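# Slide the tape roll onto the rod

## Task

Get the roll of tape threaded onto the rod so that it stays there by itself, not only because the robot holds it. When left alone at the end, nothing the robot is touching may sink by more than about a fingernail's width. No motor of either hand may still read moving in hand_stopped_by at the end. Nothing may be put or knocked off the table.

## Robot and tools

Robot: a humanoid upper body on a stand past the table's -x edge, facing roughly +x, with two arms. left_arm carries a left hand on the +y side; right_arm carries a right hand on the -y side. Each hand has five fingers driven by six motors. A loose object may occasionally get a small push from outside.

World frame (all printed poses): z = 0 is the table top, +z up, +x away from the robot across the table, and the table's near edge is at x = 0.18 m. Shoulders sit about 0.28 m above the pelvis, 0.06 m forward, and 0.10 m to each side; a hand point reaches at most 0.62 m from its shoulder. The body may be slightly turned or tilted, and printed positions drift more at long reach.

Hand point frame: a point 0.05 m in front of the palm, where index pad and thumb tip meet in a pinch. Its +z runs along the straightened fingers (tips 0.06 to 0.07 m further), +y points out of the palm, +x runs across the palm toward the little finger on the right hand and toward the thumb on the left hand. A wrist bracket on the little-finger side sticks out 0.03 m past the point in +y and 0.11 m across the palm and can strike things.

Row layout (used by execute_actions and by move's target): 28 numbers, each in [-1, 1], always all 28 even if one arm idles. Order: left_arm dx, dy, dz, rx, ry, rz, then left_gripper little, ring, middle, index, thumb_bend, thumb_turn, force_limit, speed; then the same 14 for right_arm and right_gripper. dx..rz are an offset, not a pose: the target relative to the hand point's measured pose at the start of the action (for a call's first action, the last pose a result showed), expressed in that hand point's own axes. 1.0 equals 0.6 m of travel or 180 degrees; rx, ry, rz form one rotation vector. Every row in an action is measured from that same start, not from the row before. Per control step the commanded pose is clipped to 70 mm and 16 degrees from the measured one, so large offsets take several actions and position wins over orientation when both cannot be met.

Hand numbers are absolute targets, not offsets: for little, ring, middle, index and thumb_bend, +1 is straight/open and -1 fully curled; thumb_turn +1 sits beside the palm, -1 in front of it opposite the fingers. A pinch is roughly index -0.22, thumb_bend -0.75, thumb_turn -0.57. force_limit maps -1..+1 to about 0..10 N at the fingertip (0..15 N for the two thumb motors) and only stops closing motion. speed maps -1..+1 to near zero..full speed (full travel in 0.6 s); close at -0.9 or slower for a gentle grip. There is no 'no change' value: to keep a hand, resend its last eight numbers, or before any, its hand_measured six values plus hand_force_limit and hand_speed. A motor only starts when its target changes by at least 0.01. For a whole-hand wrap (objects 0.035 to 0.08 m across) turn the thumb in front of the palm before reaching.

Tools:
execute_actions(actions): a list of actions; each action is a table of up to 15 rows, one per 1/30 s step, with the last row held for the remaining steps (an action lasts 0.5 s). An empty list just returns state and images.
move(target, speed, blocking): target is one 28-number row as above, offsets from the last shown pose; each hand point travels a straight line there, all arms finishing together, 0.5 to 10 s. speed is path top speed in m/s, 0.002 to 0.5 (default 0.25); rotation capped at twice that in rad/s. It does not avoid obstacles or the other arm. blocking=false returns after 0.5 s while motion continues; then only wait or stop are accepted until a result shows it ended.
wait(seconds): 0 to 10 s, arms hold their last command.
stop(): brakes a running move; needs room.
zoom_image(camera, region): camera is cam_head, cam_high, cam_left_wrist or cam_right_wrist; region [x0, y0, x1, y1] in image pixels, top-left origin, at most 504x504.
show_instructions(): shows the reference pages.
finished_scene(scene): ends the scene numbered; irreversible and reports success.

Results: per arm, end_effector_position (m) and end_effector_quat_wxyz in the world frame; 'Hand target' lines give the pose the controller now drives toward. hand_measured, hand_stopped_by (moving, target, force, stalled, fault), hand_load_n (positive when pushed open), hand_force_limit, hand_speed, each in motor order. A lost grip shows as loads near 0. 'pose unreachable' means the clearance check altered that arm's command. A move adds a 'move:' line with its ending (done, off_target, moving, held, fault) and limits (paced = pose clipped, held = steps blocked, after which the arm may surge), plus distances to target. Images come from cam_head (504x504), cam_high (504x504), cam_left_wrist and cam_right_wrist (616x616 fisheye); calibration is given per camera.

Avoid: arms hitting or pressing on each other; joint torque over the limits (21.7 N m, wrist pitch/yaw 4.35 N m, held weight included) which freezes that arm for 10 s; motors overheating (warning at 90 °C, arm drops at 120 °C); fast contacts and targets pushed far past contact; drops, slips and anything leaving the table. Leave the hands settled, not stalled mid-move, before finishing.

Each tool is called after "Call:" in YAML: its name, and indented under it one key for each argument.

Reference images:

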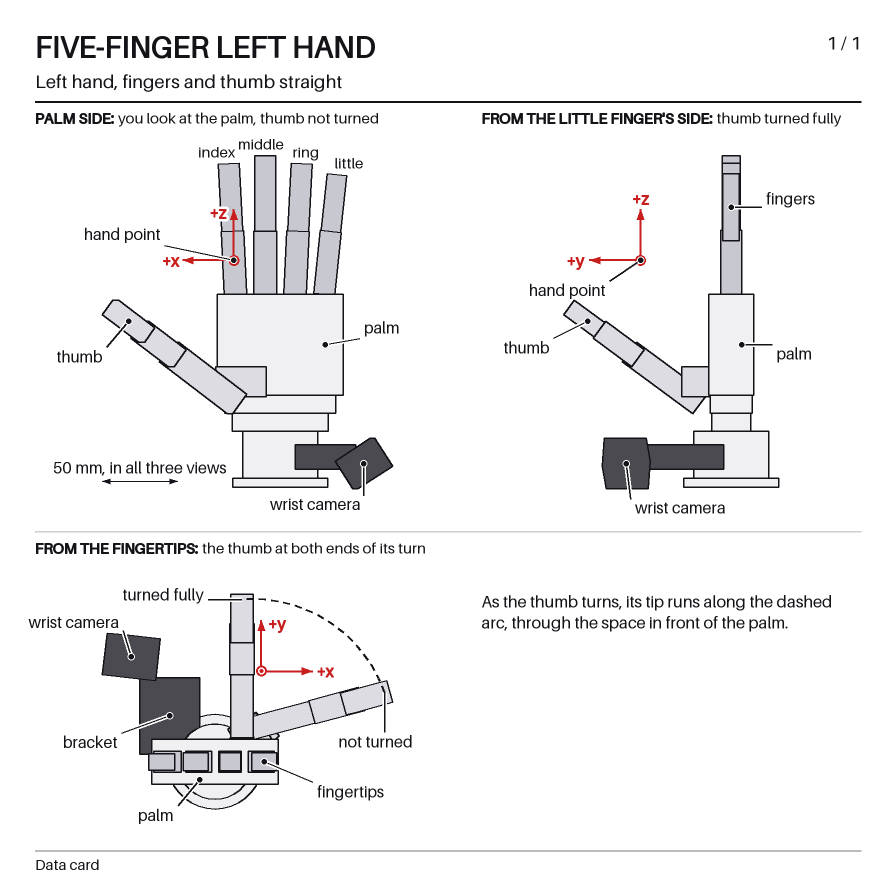

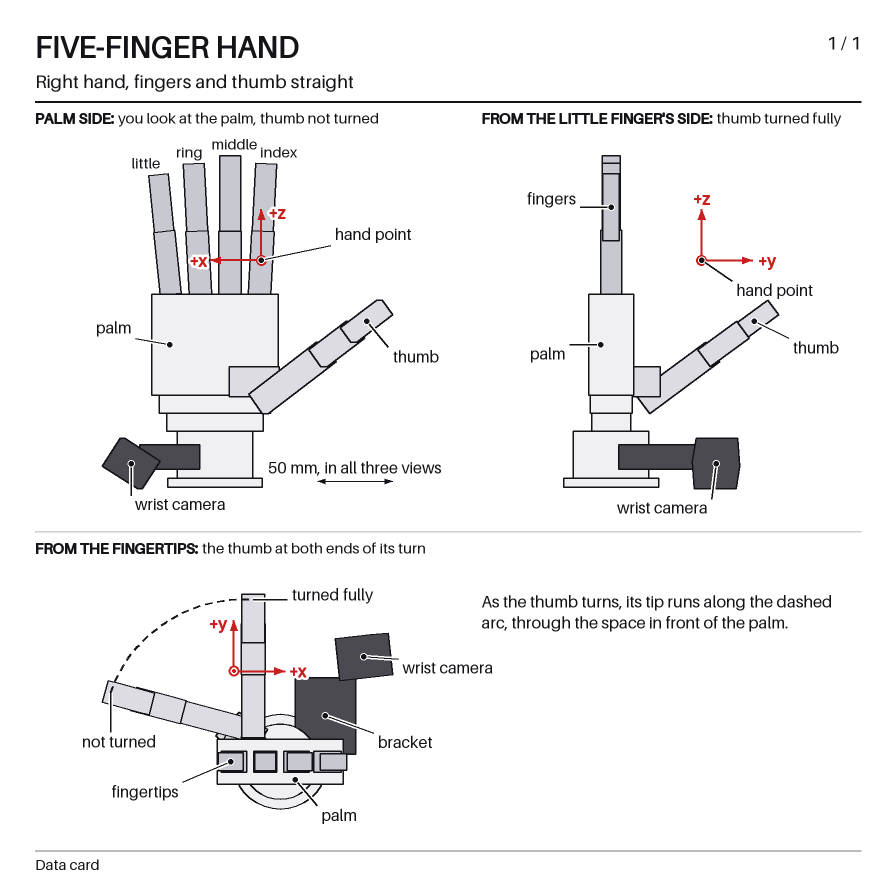

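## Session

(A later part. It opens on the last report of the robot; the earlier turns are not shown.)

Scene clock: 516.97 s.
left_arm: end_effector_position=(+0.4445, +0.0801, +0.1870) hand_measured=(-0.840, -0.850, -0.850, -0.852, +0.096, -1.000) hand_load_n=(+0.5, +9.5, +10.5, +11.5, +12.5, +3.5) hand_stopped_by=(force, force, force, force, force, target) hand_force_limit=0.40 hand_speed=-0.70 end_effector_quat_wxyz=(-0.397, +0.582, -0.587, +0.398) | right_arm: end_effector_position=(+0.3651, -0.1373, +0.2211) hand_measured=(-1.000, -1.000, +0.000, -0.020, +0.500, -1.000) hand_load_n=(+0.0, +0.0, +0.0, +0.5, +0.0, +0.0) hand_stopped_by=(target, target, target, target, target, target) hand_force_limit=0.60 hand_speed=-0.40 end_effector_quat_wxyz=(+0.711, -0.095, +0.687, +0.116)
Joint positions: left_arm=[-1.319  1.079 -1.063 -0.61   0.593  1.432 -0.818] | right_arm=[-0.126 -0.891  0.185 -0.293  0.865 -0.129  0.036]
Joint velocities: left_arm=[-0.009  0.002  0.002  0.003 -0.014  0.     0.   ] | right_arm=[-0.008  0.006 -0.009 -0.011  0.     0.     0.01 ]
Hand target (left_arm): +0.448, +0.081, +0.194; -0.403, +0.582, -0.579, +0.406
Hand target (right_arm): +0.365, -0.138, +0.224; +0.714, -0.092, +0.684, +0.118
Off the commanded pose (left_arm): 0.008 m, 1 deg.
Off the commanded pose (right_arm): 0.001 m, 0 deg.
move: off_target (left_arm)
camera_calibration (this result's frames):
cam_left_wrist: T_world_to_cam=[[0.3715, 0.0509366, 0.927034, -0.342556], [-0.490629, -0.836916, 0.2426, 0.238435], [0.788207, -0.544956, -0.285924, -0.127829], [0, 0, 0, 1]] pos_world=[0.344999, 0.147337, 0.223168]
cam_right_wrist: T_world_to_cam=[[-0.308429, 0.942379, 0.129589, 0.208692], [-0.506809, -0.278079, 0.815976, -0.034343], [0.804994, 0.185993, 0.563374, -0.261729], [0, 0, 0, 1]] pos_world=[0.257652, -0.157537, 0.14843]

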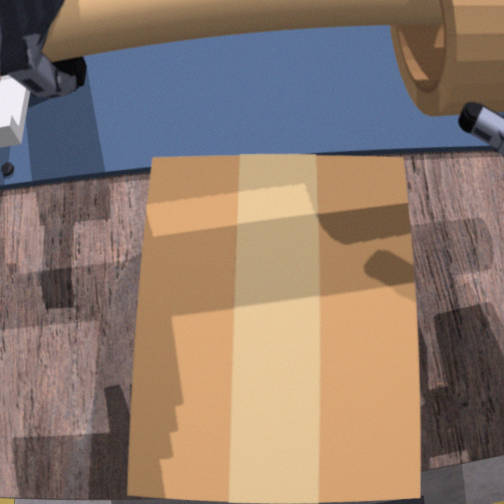

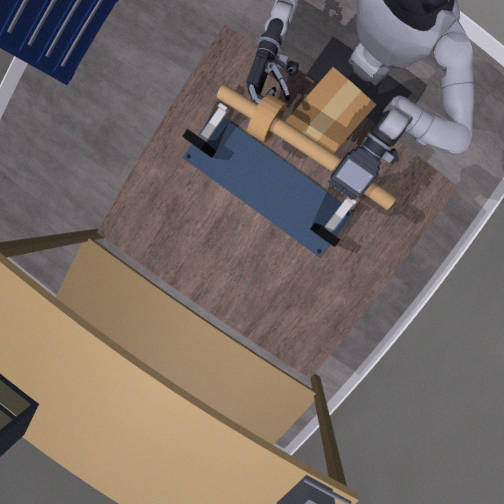

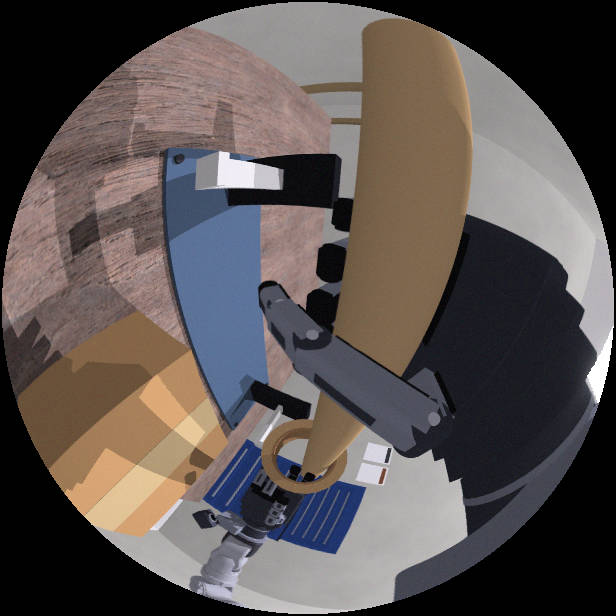

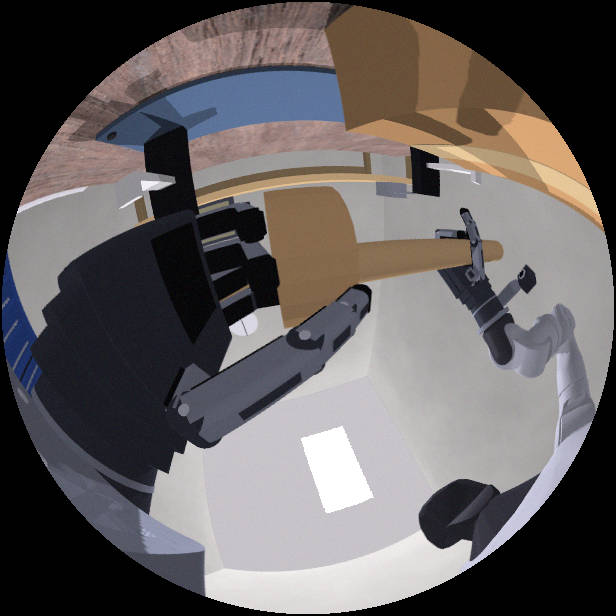

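Call:
move:
  target: [-0.0012,-0.0227,-0.0033,0.0072,0.001,-0.0094,-1.0,-0.95,-0.95,-0.95,-0.8,-1.0,0.4,-0.7,0.0183,-0.0015,0.0025,0,0,0,-1.0,-1.0,0.0,-0.02,0.5,-1.0,0.6,-0.4]
  speed: 0.05

Scene clock: 540.50 s.
left_arm: end_effector_position=(+0.4438, +0.0810, +0.1894) hand_measured=(-0.840, -0.850, -0.850, -0.852, +0.096, -1.000) hand_load_n=(+0.0, +9.0, +11.0, +12.0, +12.5, +4.0) hand_stopped_by=(force, force, force, force, force, target) hand_force_limit=0.40 hand_speed=-0.70 end_effector_quat_wxyz=(-0.391, +0.587, -0.586, +0.399) | right_arm: end_effector_position=(+0.3674, -0.1387, +0.2133) hand_measured=(-1.000, -1.000, +0.000, -0.020, +0.500, -1.000) hand_load_n=(+0.0, +0.0, +0.0, +0.0, +0.0, +0.0) hand_stopped_by=(target, target, target, target, target, target) hand_force_limit=0.60 hand_speed=-0.40 end_effector_quat_wxyz=(+0.714, -0.092, +0.684, +0.116)
Joint positions: left_arm=[-1.314  1.088 -1.034 -0.611  0.58   1.421 -0.831] | right_arm=[-0.141 -0.857  0.207 -0.235  0.838 -0.167  0.059]
Joint velocities: left_arm=[ 0.    -0.003  0.003  0.006  0.     0.    -0.008] | right_arm=[ 0.     0.002  0.011  0.006 -0.008 -0.009  0.   ]
Hand target (left_arm): +0.448, +0.081, +0.200; -0.397, +0.586, -0.575, +0.411
Hand target (right_arm): +0.367, -0.138, +0.210; +0.712, -0.095, +0.686, +0.115
Off the commanded pose (left_arm): 0.012 m, 2 deg.
Off the commanded pose (right_arm): 0.003 m, 1 deg.
move: off_target (left_arm)
camera_calibration (this result's frames):
cam_left_wrist: T_world_to_cam=[[0.380043, 0.0633802, 0.922795, -0.348577], [-0.487208, -0.834319, 0.257955, 0.233577], [0.786254, -0.547627, -0.286198, -0.124992], [0, 0, 0, 1]] pos_world=[0.34455, 0.148522, 0.22564]
cam_right_wrist: T_world_to_cam=[[-0.305971, 0.942907, 0.131558, 0.210464], [-0.513551, -0.279821, 0.811151, -0.0239666], [0.801653, 0.180627, 0.569848, -0.259923], [0, 0, 0, 1]] pos_world=[0.260456, -0.158205, 0.139869]

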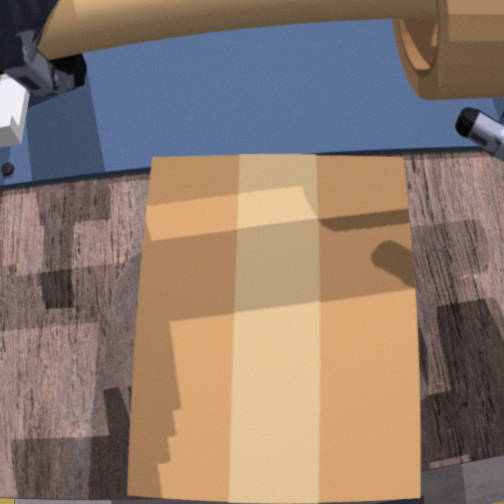

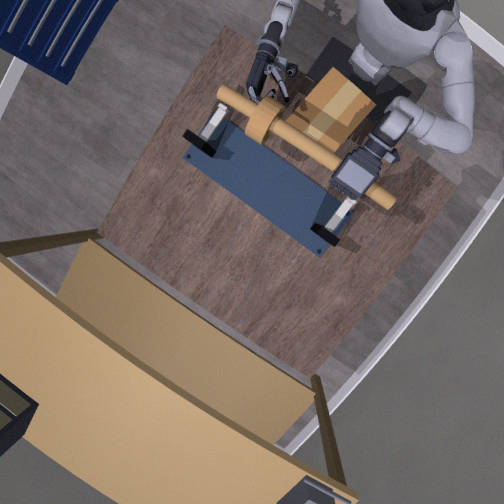

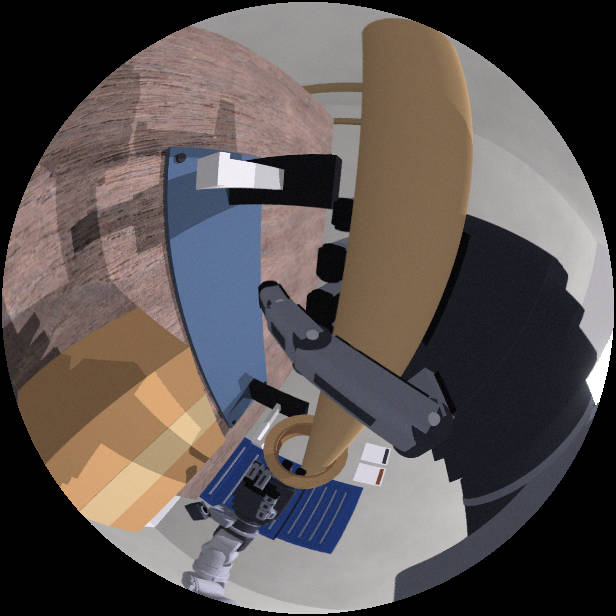

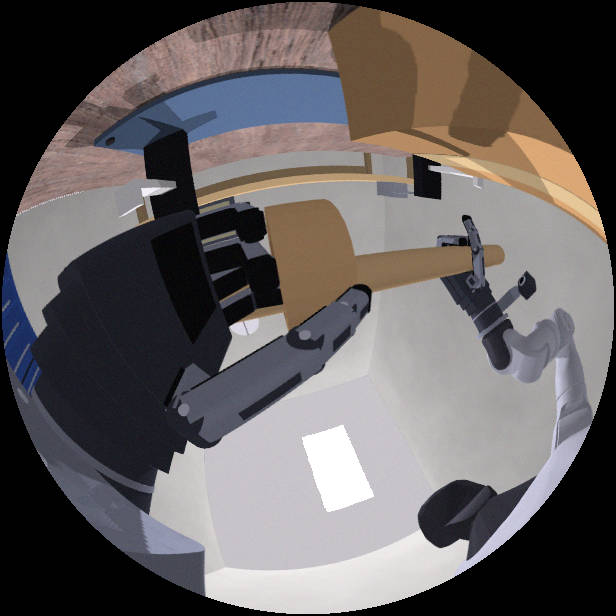

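Call:
zoom_image:
  camera: "cam_left_wrist"
  region: [250, 405, 360, 515]

Region (250, 405, 360, 515) of cam_left_wrist's 616x616 image, scaled by 4.582, with more detail than that image has.

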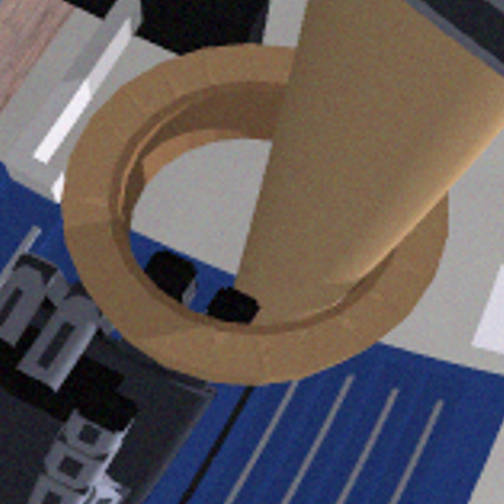

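Call:
execute_actions:
  actions:
    - [[0,-0.0195,-0.0007,0.0098,-0.0002,-0.0052,-1.0,-0.95,-0.95,-0.95,-0.8,-1.0,0.4,-0.7,0.0045,0.0003,-0.0013,0,0,0,-1.0,-1.0,0.1,0.08,0.5,-1.0,0.6,0.0],[0,-0.0195,-0.0007,0.0098,-0.0002,-0.0052,-1.0,-0.95,-0.95,-0.95,-0.8,-1.0,0.4,-0.7,0.0063,0.0006,-0.0027,0,0,0,-1.0,-1.0,0.1,0.08,0.5,-1.0,0.6,0.0],[0,-0.0195,-0.0007,0.0098,-0.0002,-0.0052,-1.0,-0.95,-0.95,-0.95,-0.8,-1.0,0.4,-0.7,0.0081,0.0009,-0.004,0,0,0,-1.0,-1.0,0.1,0.08,0.5,-1.0,0.6,0.0],[0,-0.0195,-0.0007,0.0098,-0.0002,-0.0052,-1.0,-0.95,-0.95,-0.95,-0.8,-1.0,0.4,-0.7,0.0097,-0.0006,-0.0058,0,0,0,-1.0,-1.0,0.1,0.08,0.5,-1.0,0.6,0.0],[0,-0.0195,-0.0007,0.0098,-0.0002,-0.0052,-1.0,-0.95,-0.95,-0.95,-0.8,-1.0,0.4,-0.7,0.0096,-0.0041,-0.0069,0,0,0,-1.0,-1.0,0.1,0.08,0.5,-1.0,0.6,0.0],[0,-0.0195,-0.0007,0.0098,-0.0002,-0.0052,-1.0,-0.95,-0.95,-0.95,-0.8,-1.0,0.4,-0.7,0.0093,-0.0102,-0.0088,0,0,0,-1.0,-1.0,0.1,0.08,0.5,-1.0,0.6,0.0],[0,-0.0195,-0.0007,0.0098,-0.0002,-0.0052,-1.0,-0.95,-0.95,-0.95,-0.8,-1.0,0.4,-0.7,0.009,-0.0181,-0.0112,0,0,0,-1.0,-1.0,0.1,0.08,0.5,-1.0,0.6,0.0],[0,-0.0195,-0.0007,0.0098,-0.0002,-0.0052,-1.0,-0.95,-0.95,-0.95,-0.8,-1.0,0.4,-0.7,0.0086,-0.0277,-0.0141,0,0,0,-1.0,-1.0,0.1,0.08,0.5,-1.0,0.6,0.0],[0,-0.0195,-0.0007,0.0098,-0.0002,-0.0052,-1.0,-0.95,-0.95,-0.95,-0.8,-1.0,0.4,-0.7,0.0081,-0.0383,-0.0173,0,0,0,-1.0,-1.0,0.1,0.08,0.5,-1.0,0.6,0.0],[0,-0.0195,-0.0007,0.0098,-0.0002,-0.0052,-1.0,-0.95,-0.95,-0.95,-0.8,-1.0,0.4,-0.7,0.0077,-0.0488,-0.0205,0,0,0,-1.0,-1.0,0.1,0.08,0.5,-1.0,0.6,0.0],[0,-0.0195,-0.0007,0.0098,-0.0002,-0.0052,-1.0,-0.95,-0.95,-0.95,-0.8,-1.0,0.4,-0.7,0.0072,-0.0593,-0.0237,0,0,0,-1.0,-1.0,0.1,0.08,0.5,-1.0,0.6,0.0],[0,-0.0195,-0.0007,0.0098,-0.0002,-0.0052,-1.0,-0.95,-0.95,-0.95,-0.8,-1.0,0.4,-0.7,0.0068,-0.069,-0.0266,0,0,0,-1.0,-1.0,0.1,0.08,0.5,-1.0,0.6,0.0],[0,-0.0195,-0.0007,0.0098,-0.0002,-0.0052,-1.0,-0.95,-0.95,-0.95,-0.8,-1.0,0.4,-0.7,0.0065,-0.0769,-0.029,0,0,0,-1.0,-1.0,0.1,0.08,0.5,-1.0,0.6,0.0],[0,-0.0195,-0.0007,0.0098,-0.0002,-0.0052,-1.0,-0.95,-0.95,-0.95,-0.8,-1.0,0.4,-0.7,0.0062,-0.083,-0.0308,0,0,0,-1.0,-1.0,0.1,0.08,0.5,-1.0,0.6,0.0],[0,-0.0195,-0.0007,0.0098,-0.0002,-0.0052,-1.0,-0.95,-0.95,-0.95,-0.8,-1.0,0.4,-0.7,0.0061,-0.0865,-0.0319,0,0,0,-1.0,-1.0,0.1,0.08,0.5,-1.0,0.6,0.0]]

Call:
execute_actions:
  actions: []

Scene clock: 578.10 s.
left_arm: end_effector_position=(+0.4441, +0.0814, +0.1903) hand_measured=(-0.840, -0.850, -0.850, -0.852, +0.096, -1.000) hand_load_n=(+0.0, +8.5, +11.0, +12.5, +12.0, +5.0) hand_stopped_by=(force, force, force, force, force, target) hand_force_limit=0.40 hand_speed=-0.70 end_effector_quat_wxyz=(-0.391, +0.587, -0.586, +0.399) | right_arm: end_effector_position=(+0.3645, -0.1854, +0.2098) hand_measured=(-1.000, -1.000, +0.100, +0.080, +0.500, -1.000) hand_load_n=(+0.0, +0.0, +0.0, +0.0, +0.0, +0.0) hand_stopped_by=(target, target, target, target, target, target) hand_force_limit=0.60 hand_speed=0.00 end_effector_quat_wxyz=(+0.716, -0.090, +0.684, +0.108)
Joint positions: left_arm=[-1.314  1.091 -1.03  -0.609  0.579  1.417 -0.834] | right_arm=[-0.104 -0.905  0.112 -0.057  0.927 -0.257  0.258]
Joint velocities: left_arm=[ 0.005  0.     0.011 -0.006 -0.006  0.003  0.   ] | right_arm=[ 0.002 -0.181 -0.307  0.675  0.334 -0.188  0.71 ]
Hand target (left_arm): +0.448, +0.081, +0.200; -0.397, +0.586, -0.575, +0.411
Hand target (right_arm): +0.364, -0.194, +0.210; +0.717, -0.091, +0.682, +0.110
Off the commanded pose (left_arm): 0.011 m, 2 deg.
Off the commanded pose (right_arm): 0.009 m, 1 deg.
camera_calibration (this result's frames):
cam_left_wrist: T_world_to_cam=[[0.379757, 0.0637223, 0.922889, -0.349527], [-0.487188, -0.834293, 0.258077, 0.233807], [0.786405, -0.547627, -0.285784, -0.124872], [0, 0, 0, 1]] pos_world=[0.344843, 0.148953, 0.226548]
cam_right_wrist: T_world_to_cam=[[-0.293515, 0.948012, 0.12297, 0.252293], [-0.520771, -0.266441, 0.811053, -0.03053], [0.801652, 0.174017, 0.571902, -0.248736], [0, 0, 0, 1]] pos_world=[0.257552, -0.204027, 0.135989]

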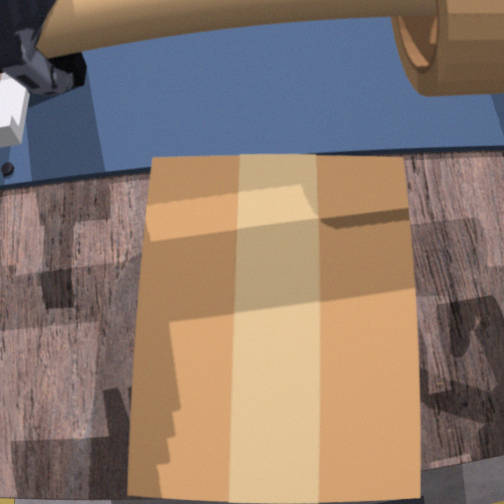

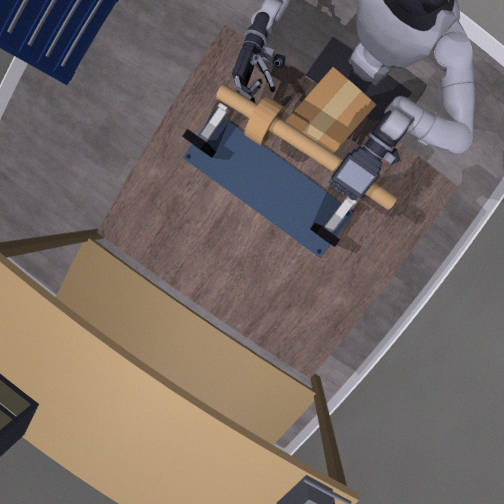

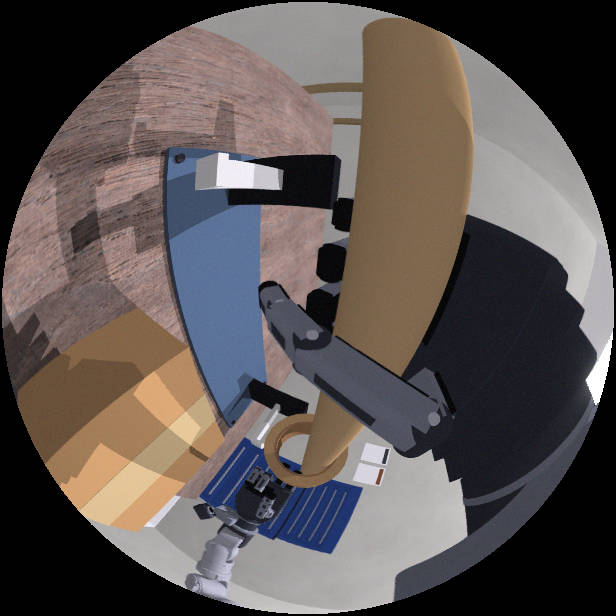

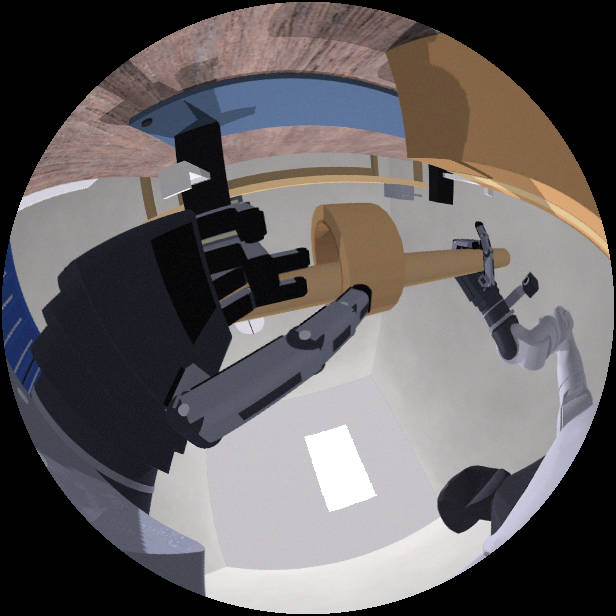

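Scene clock: 578.10 s.
left_arm: end_effector_position=(+0.4441, +0.0814, +0.1903) hand_measured=(-0.840, -0.850, -0.850, -0.852, +0.096, -1.000) hand_load_n=(+0.0, +8.5, +11.0, +12.5, +12.0, +5.0) hand_stopped_by=(force, force, force, force, force, target) hand_force_limit=0.40 hand_speed=-0.70 end_effector_quat_wxyz=(-0.391, +0.587, -0.586, +0.399) | right_arm: end_effector_position=(+0.3645, -0.1854, +0.2098) hand_measured=(-1.000, -1.000, +0.100, +0.080, +0.500, -1.000) hand_load_n=(+0.0, +0.0, +0.0, +0.0, +0.0, +0.0) hand_stopped_by=(target, target, target, target, target, target) hand_force_limit=0.60 hand_speed=0.00 end_effector_quat_wxyz=(+0.716, -0.090, +0.684, +0.108)
Joint positions: left_arm=[-1.314  1.091 -1.03  -0.609  0.579  1.417 -0.834] | right_arm=[-0.104 -0.905  0.112 -0.057  0.927 -0.257  0.258]
Joint velocities: left_arm=[ 0.005  0.     0.011 -0.006 -0.006  0.003  0.   ] | right_arm=[ 0.002 -0.181 -0.307  0.675  0.334 -0.188  0.71 ]
Hand target (left_arm): +0.448, +0.081, +0.200; -0.397, +0.586, -0.575, +0.411
Hand target (right_arm): +0.364, -0.194, +0.210; +0.717, -0.091, +0.682, +0.110
Off the commanded pose (left_arm): 0.011 m, 2 deg.
Off the commanded pose (right_arm): 0.009 m, 1 deg.
camera_calibration (this result's frames):
cam_left_wrist: T_world_to_cam=[[0.379757, 0.0637223, 0.922889, -0.349527], [-0.487188, -0.834293, 0.258077, 0.233807], [0.786405, -0.547627, -0.285784, -0.124872], [0, 0, 0, 1]] pos_world=[0.344843, 0.148953, 0.226548]
cam_right_wrist: T_world_to_cam=[[-0.293515, 0.948012, 0.12297, 0.252293], [-0.520771, -0.266441, 0.811053, -0.03053], [0.801652, 0.174017, 0.571902, -0.248736], [0, 0, 0, 1]] pos_world=[0.257552, -0.204027, 0.135989]

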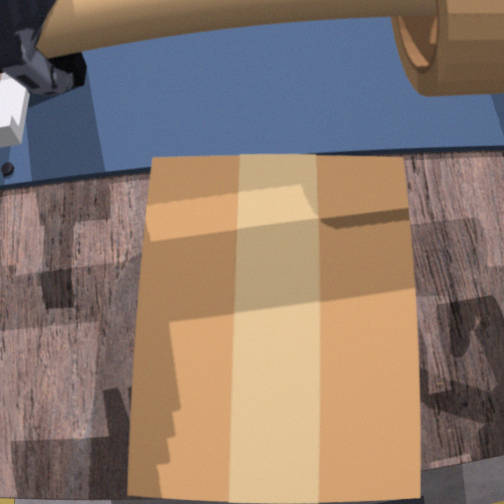

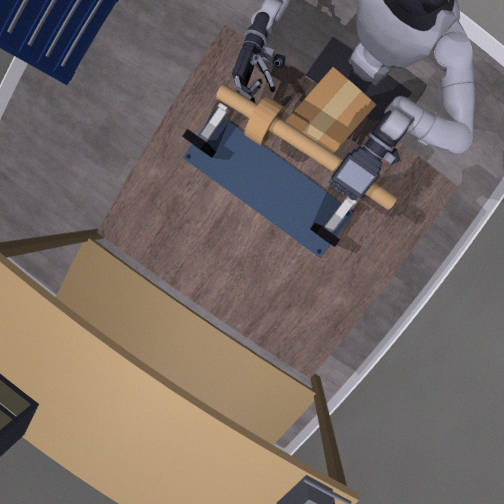

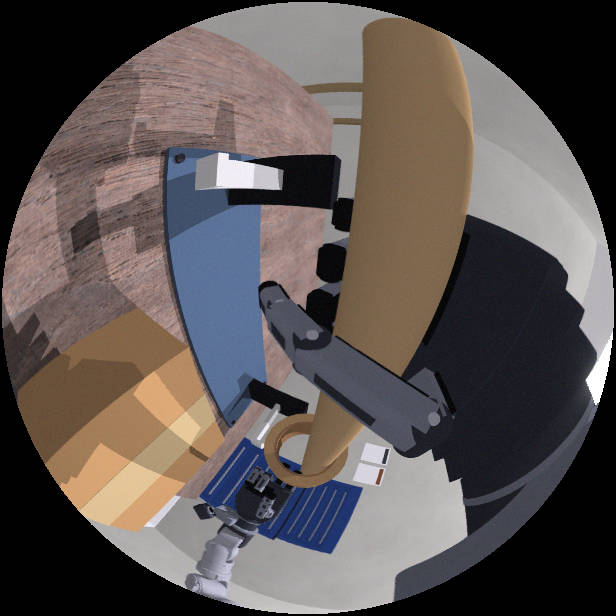

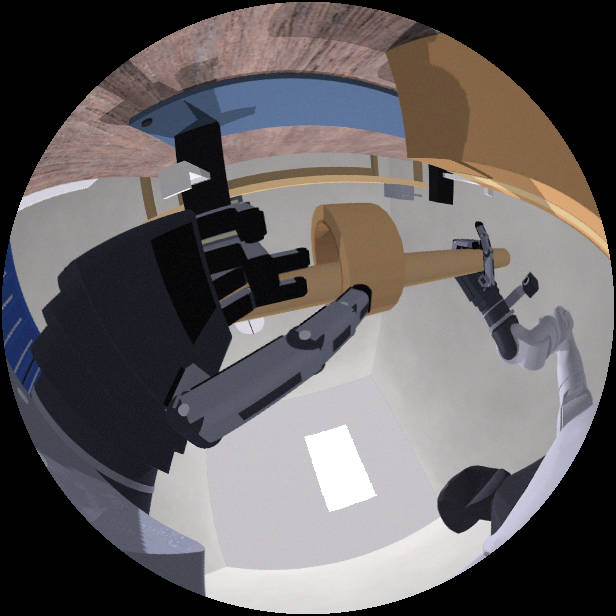

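Call:
move:
  target: [0.0753,0.0795,0.171,-0.0672,0.0061,-0.008,-1.0,-0.95,-0.95,-0.95,-0.8,-1.0,0.4,-0.7,-0.0067,-0.0317,-0.13,0,0,0,-1.0,-1.0,0.1,0.08,0.5,-1.0,0.6,0.0]
  speed: 0.13

Scene clock: 591.40 s.
left_arm: end_effector_position=(+0.5182, +0.0387, +0.0990) hand_measured=(-0.840, -0.850, -0.850, -0.852, +0.096, -1.000) hand_load_n=(+0.0, +8.5, +11.0, +12.5, +12.0, +5.0) hand_stopped_by=(force, force, force, force, force, target) hand_force_limit=0.40 hand_speed=-0.70 end_effector_quat_wxyz=(-0.313, +0.633, -0.620, +0.342) | right_arm: end_effector_position=(+0.2953, -0.2234, +0.2089) hand_measured=(-1.000, -1.000, +0.100, +0.080, +0.500, -1.000) hand_load_n=(+0.0, +0.0, +0.0, +0.0, +0.0, +0.0) hand_stopped_by=(target, target, target, target, target, target) hand_force_limit=0.60 hand_speed=0.00 end_effector_quat_wxyz=(+0.716, -0.090, +0.684, +0.108)
Joint positions: left_arm=[-1.351  0.596 -0.937  0.423  0.398  0.826 -0.619] | right_arm=[ 0.282 -0.947 -0.094 -0.088  1.041 -0.435  0.483]
Joint velocities: left_arm=[-0.006 -0.005 -0.009 -0.002  0.    -0.009 -0.001] | right_arm=[-0.002 -0.009  0.02  -0.002 -0.015  0.     0.   ]
Hand target (left_arm): +0.521, +0.034, +0.107; -0.310, +0.633, -0.616, +0.352
Hand target (right_arm): +0.295, -0.223, +0.211; +0.718, -0.089, +0.682, +0.109
Off the commanded pose (left_arm): 0.010 m, 1 deg.
Off the commanded pose (right_arm): 0.002 m, 0 deg.
move: off_target (left_arm)
camera_calibration (this result's frames):
cam_left_wrist: T_world_to_cam=[[0.57404, 0.0914626, 0.813703, -0.381617], [-0.417403, -0.822249, 0.386886, 0.208498], [0.704453, -0.56173, -0.433827, -0.174978], [0, 0, 0, 1]] pos_world=[0.429355, 0.108051, 0.153948]
cam_right_wrist: T_world_to_cam=[[-0.291818, 0.948444, 0.123675, 0.267622], [-0.519713, -0.265782, 0.811947, -0.0763087], [0.802957, 0.172666, 0.570479, -0.186566], [0, 0, 0, 1]] pos_world=[0.188243, -0.241893, 0.135293]

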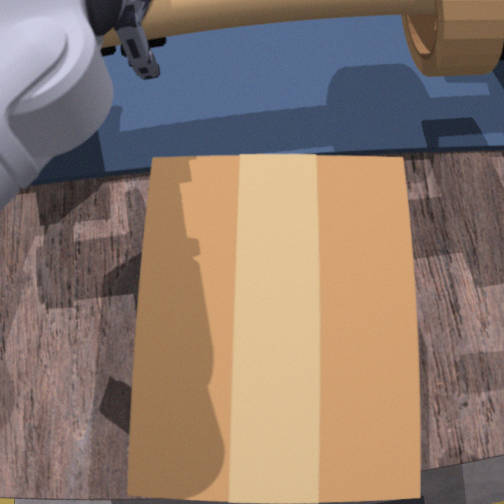

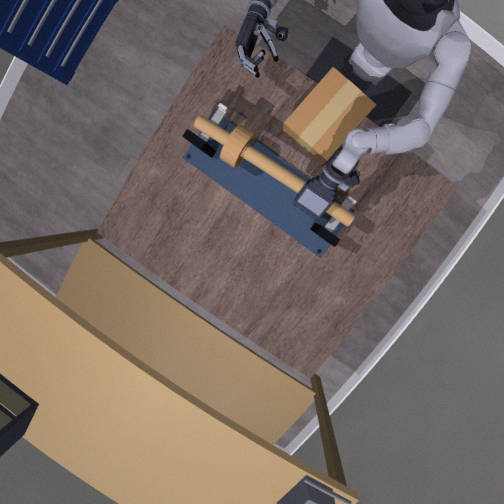

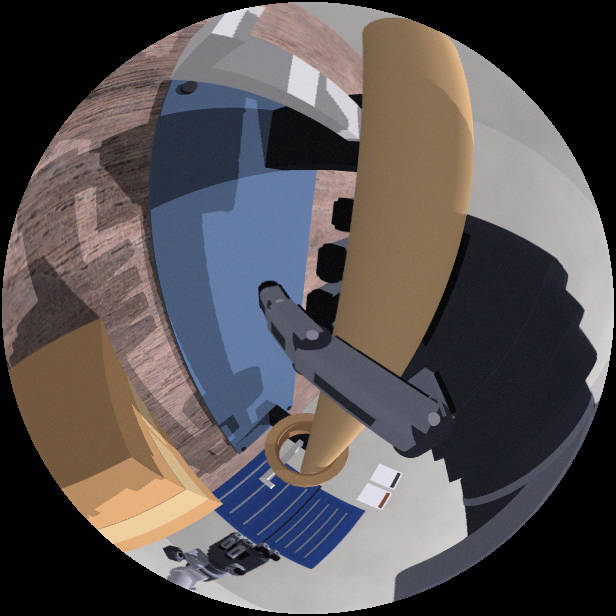

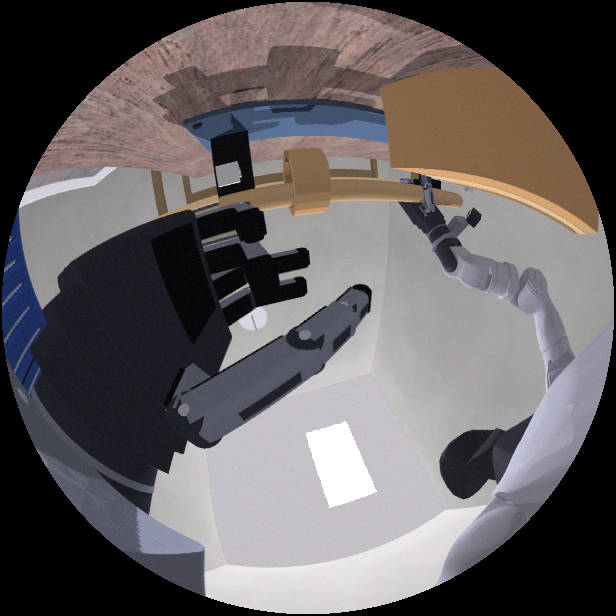

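Call:
zoom_image:
  camera: "cam_high"
  region: [175, 90, 375, 260]

Region (175, 90, 375, 260) of cam_high's 504x504 image, scaled by 2.520, with more detail than that image has; it fills the top 428 rows of this view, and the rest is white.

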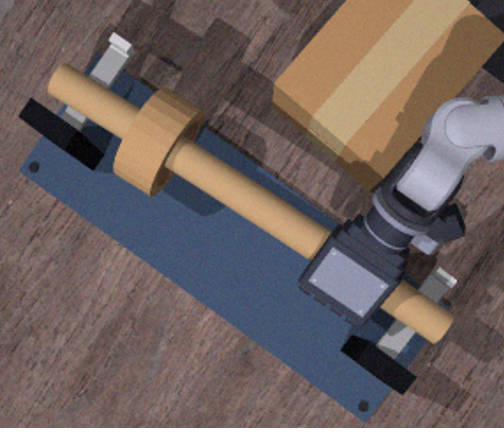

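Call:
move:
  target: [0.0042,0.035,0.026,-0.0062,0.0005,0.007,-1.0,-0.95,-0.95,-0.95,-0.8,-1.0,0.4,-0.7,0,0,0,0,0,0,-1.0,-1.0,0.1,0.08,0.5,-1.0,0.6,0.0]
  speed: 0.035

Scene clock: 604.60 s.
left_arm: end_effector_position=(+0.5193, +0.0363, +0.0745) hand_measured=(-0.840, -0.850, -0.850, -0.852, +0.096, -1.000) hand_load_n=(+0.5, +9.5, +10.5, +11.5, +12.0, +4.5) hand_stopped_by=(force, force, force, force, force, target) hand_force_limit=0.40 hand_speed=-0.70 end_effector_quat_wxyz=(-0.308, +0.634, -0.626, +0.334) | right_arm: end_effector_position=(+0.2953, -0.2234, +0.2089) hand_measured=(-1.000, -1.000, +0.100, +0.080, +0.500, -1.000) hand_load_n=(+0.0, +0.0, +0.0, +0.0, +0.0, +0.0) hand_stopped_by=(target, target, target, target, target, target) hand_force_limit=0.60 hand_speed=0.00 end_effector_quat_wxyz=(+0.716, -0.090, +0.684, +0.108)
Joint positions: left_arm=[-1.325  0.534 -0.938  0.545  0.391  0.754 -0.555] | right_arm=[ 0.282 -0.947 -0.094 -0.088  1.041 -0.435  0.483]
Joint velocities: left_arm=[ 0.002  0.011  0.003  0.    -0.012 -0.003  0.   ] | right_arm=[-0.002  0.003 -0.008  0.    -0.002  0.     0.   ]
Hand target (left_arm): +0.519, +0.036, +0.073; -0.309, +0.631, -0.629, +0.333
Hand target (right_arm): +0.295, -0.223, +0.209; +0.716, -0.090, +0.684, +0.108
Off the commanded pose (left_arm): 0.002 m, 1 deg.
Off the commanded pose (right_arm): 0.000 m, 0 deg.
move: done
camera_calibration (this result's frames):
cam_left_wrist: T_world_to_cam=[[0.589681, 0.0817382, 0.80349, -0.369054], [-0.414966, -0.82284, 0.38825, 0.21508], [0.692878, -0.562364, -0.451294, -0.180399], [0, 0, 0, 1]] pos_world=[0.431869, 0.105693, 0.131613]
cam_right_wrist: T_world_to_cam=[[-0.291858, 0.948435, 0.12365, 0.267629], [-0.519739, -0.26579, 0.811928, -0.0763104], [0.802926, 0.172702, 0.570512, -0.186562], [0, 0, 0, 1]] pos_world=[0.188244, -0.241892, 0.135302]

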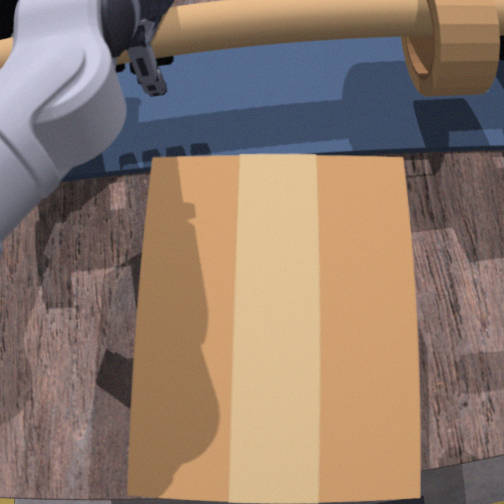

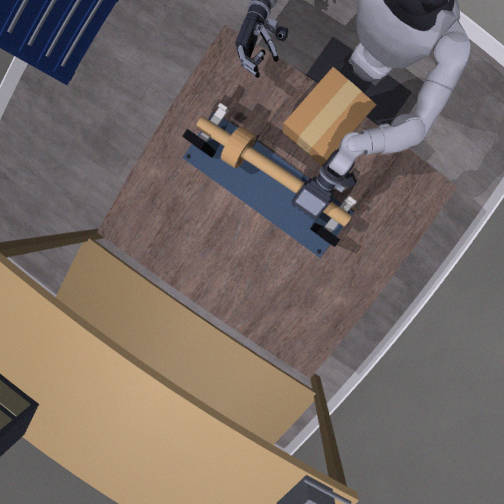

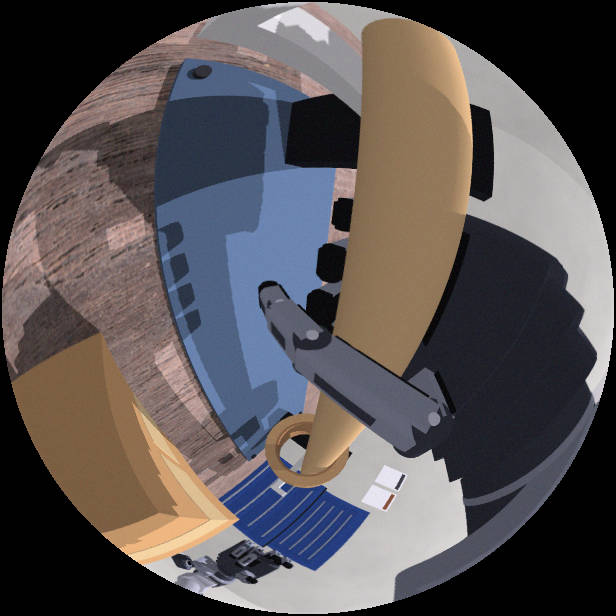

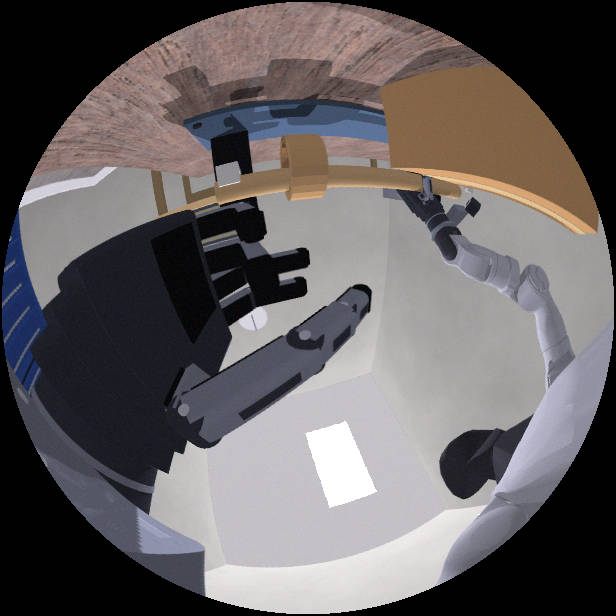

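Call:
zoom_image:
  camera: "cam_left_wrist"
  region: [240, 0, 440, 200]

Call:
zoom_image:
  camera: "cam_right_wrist"
  region: [380, 150, 500, 240]

Region (240, 0, 440, 200) of cam_left_wrist's 616x616 image, scaled by 2.520, with more detail than that image has.

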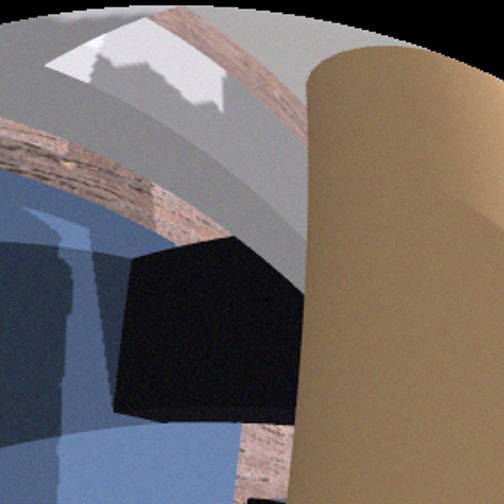

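Region (380, 150, 500, 240) of cam_right_wrist's 616x616 image, scaled by 4.200, with more detail than that image has; it fills the top 378 rows of this view, and the rest is white.

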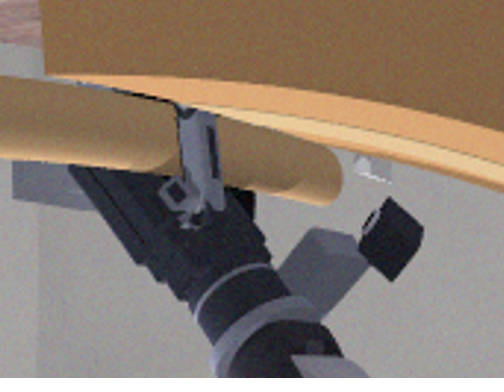

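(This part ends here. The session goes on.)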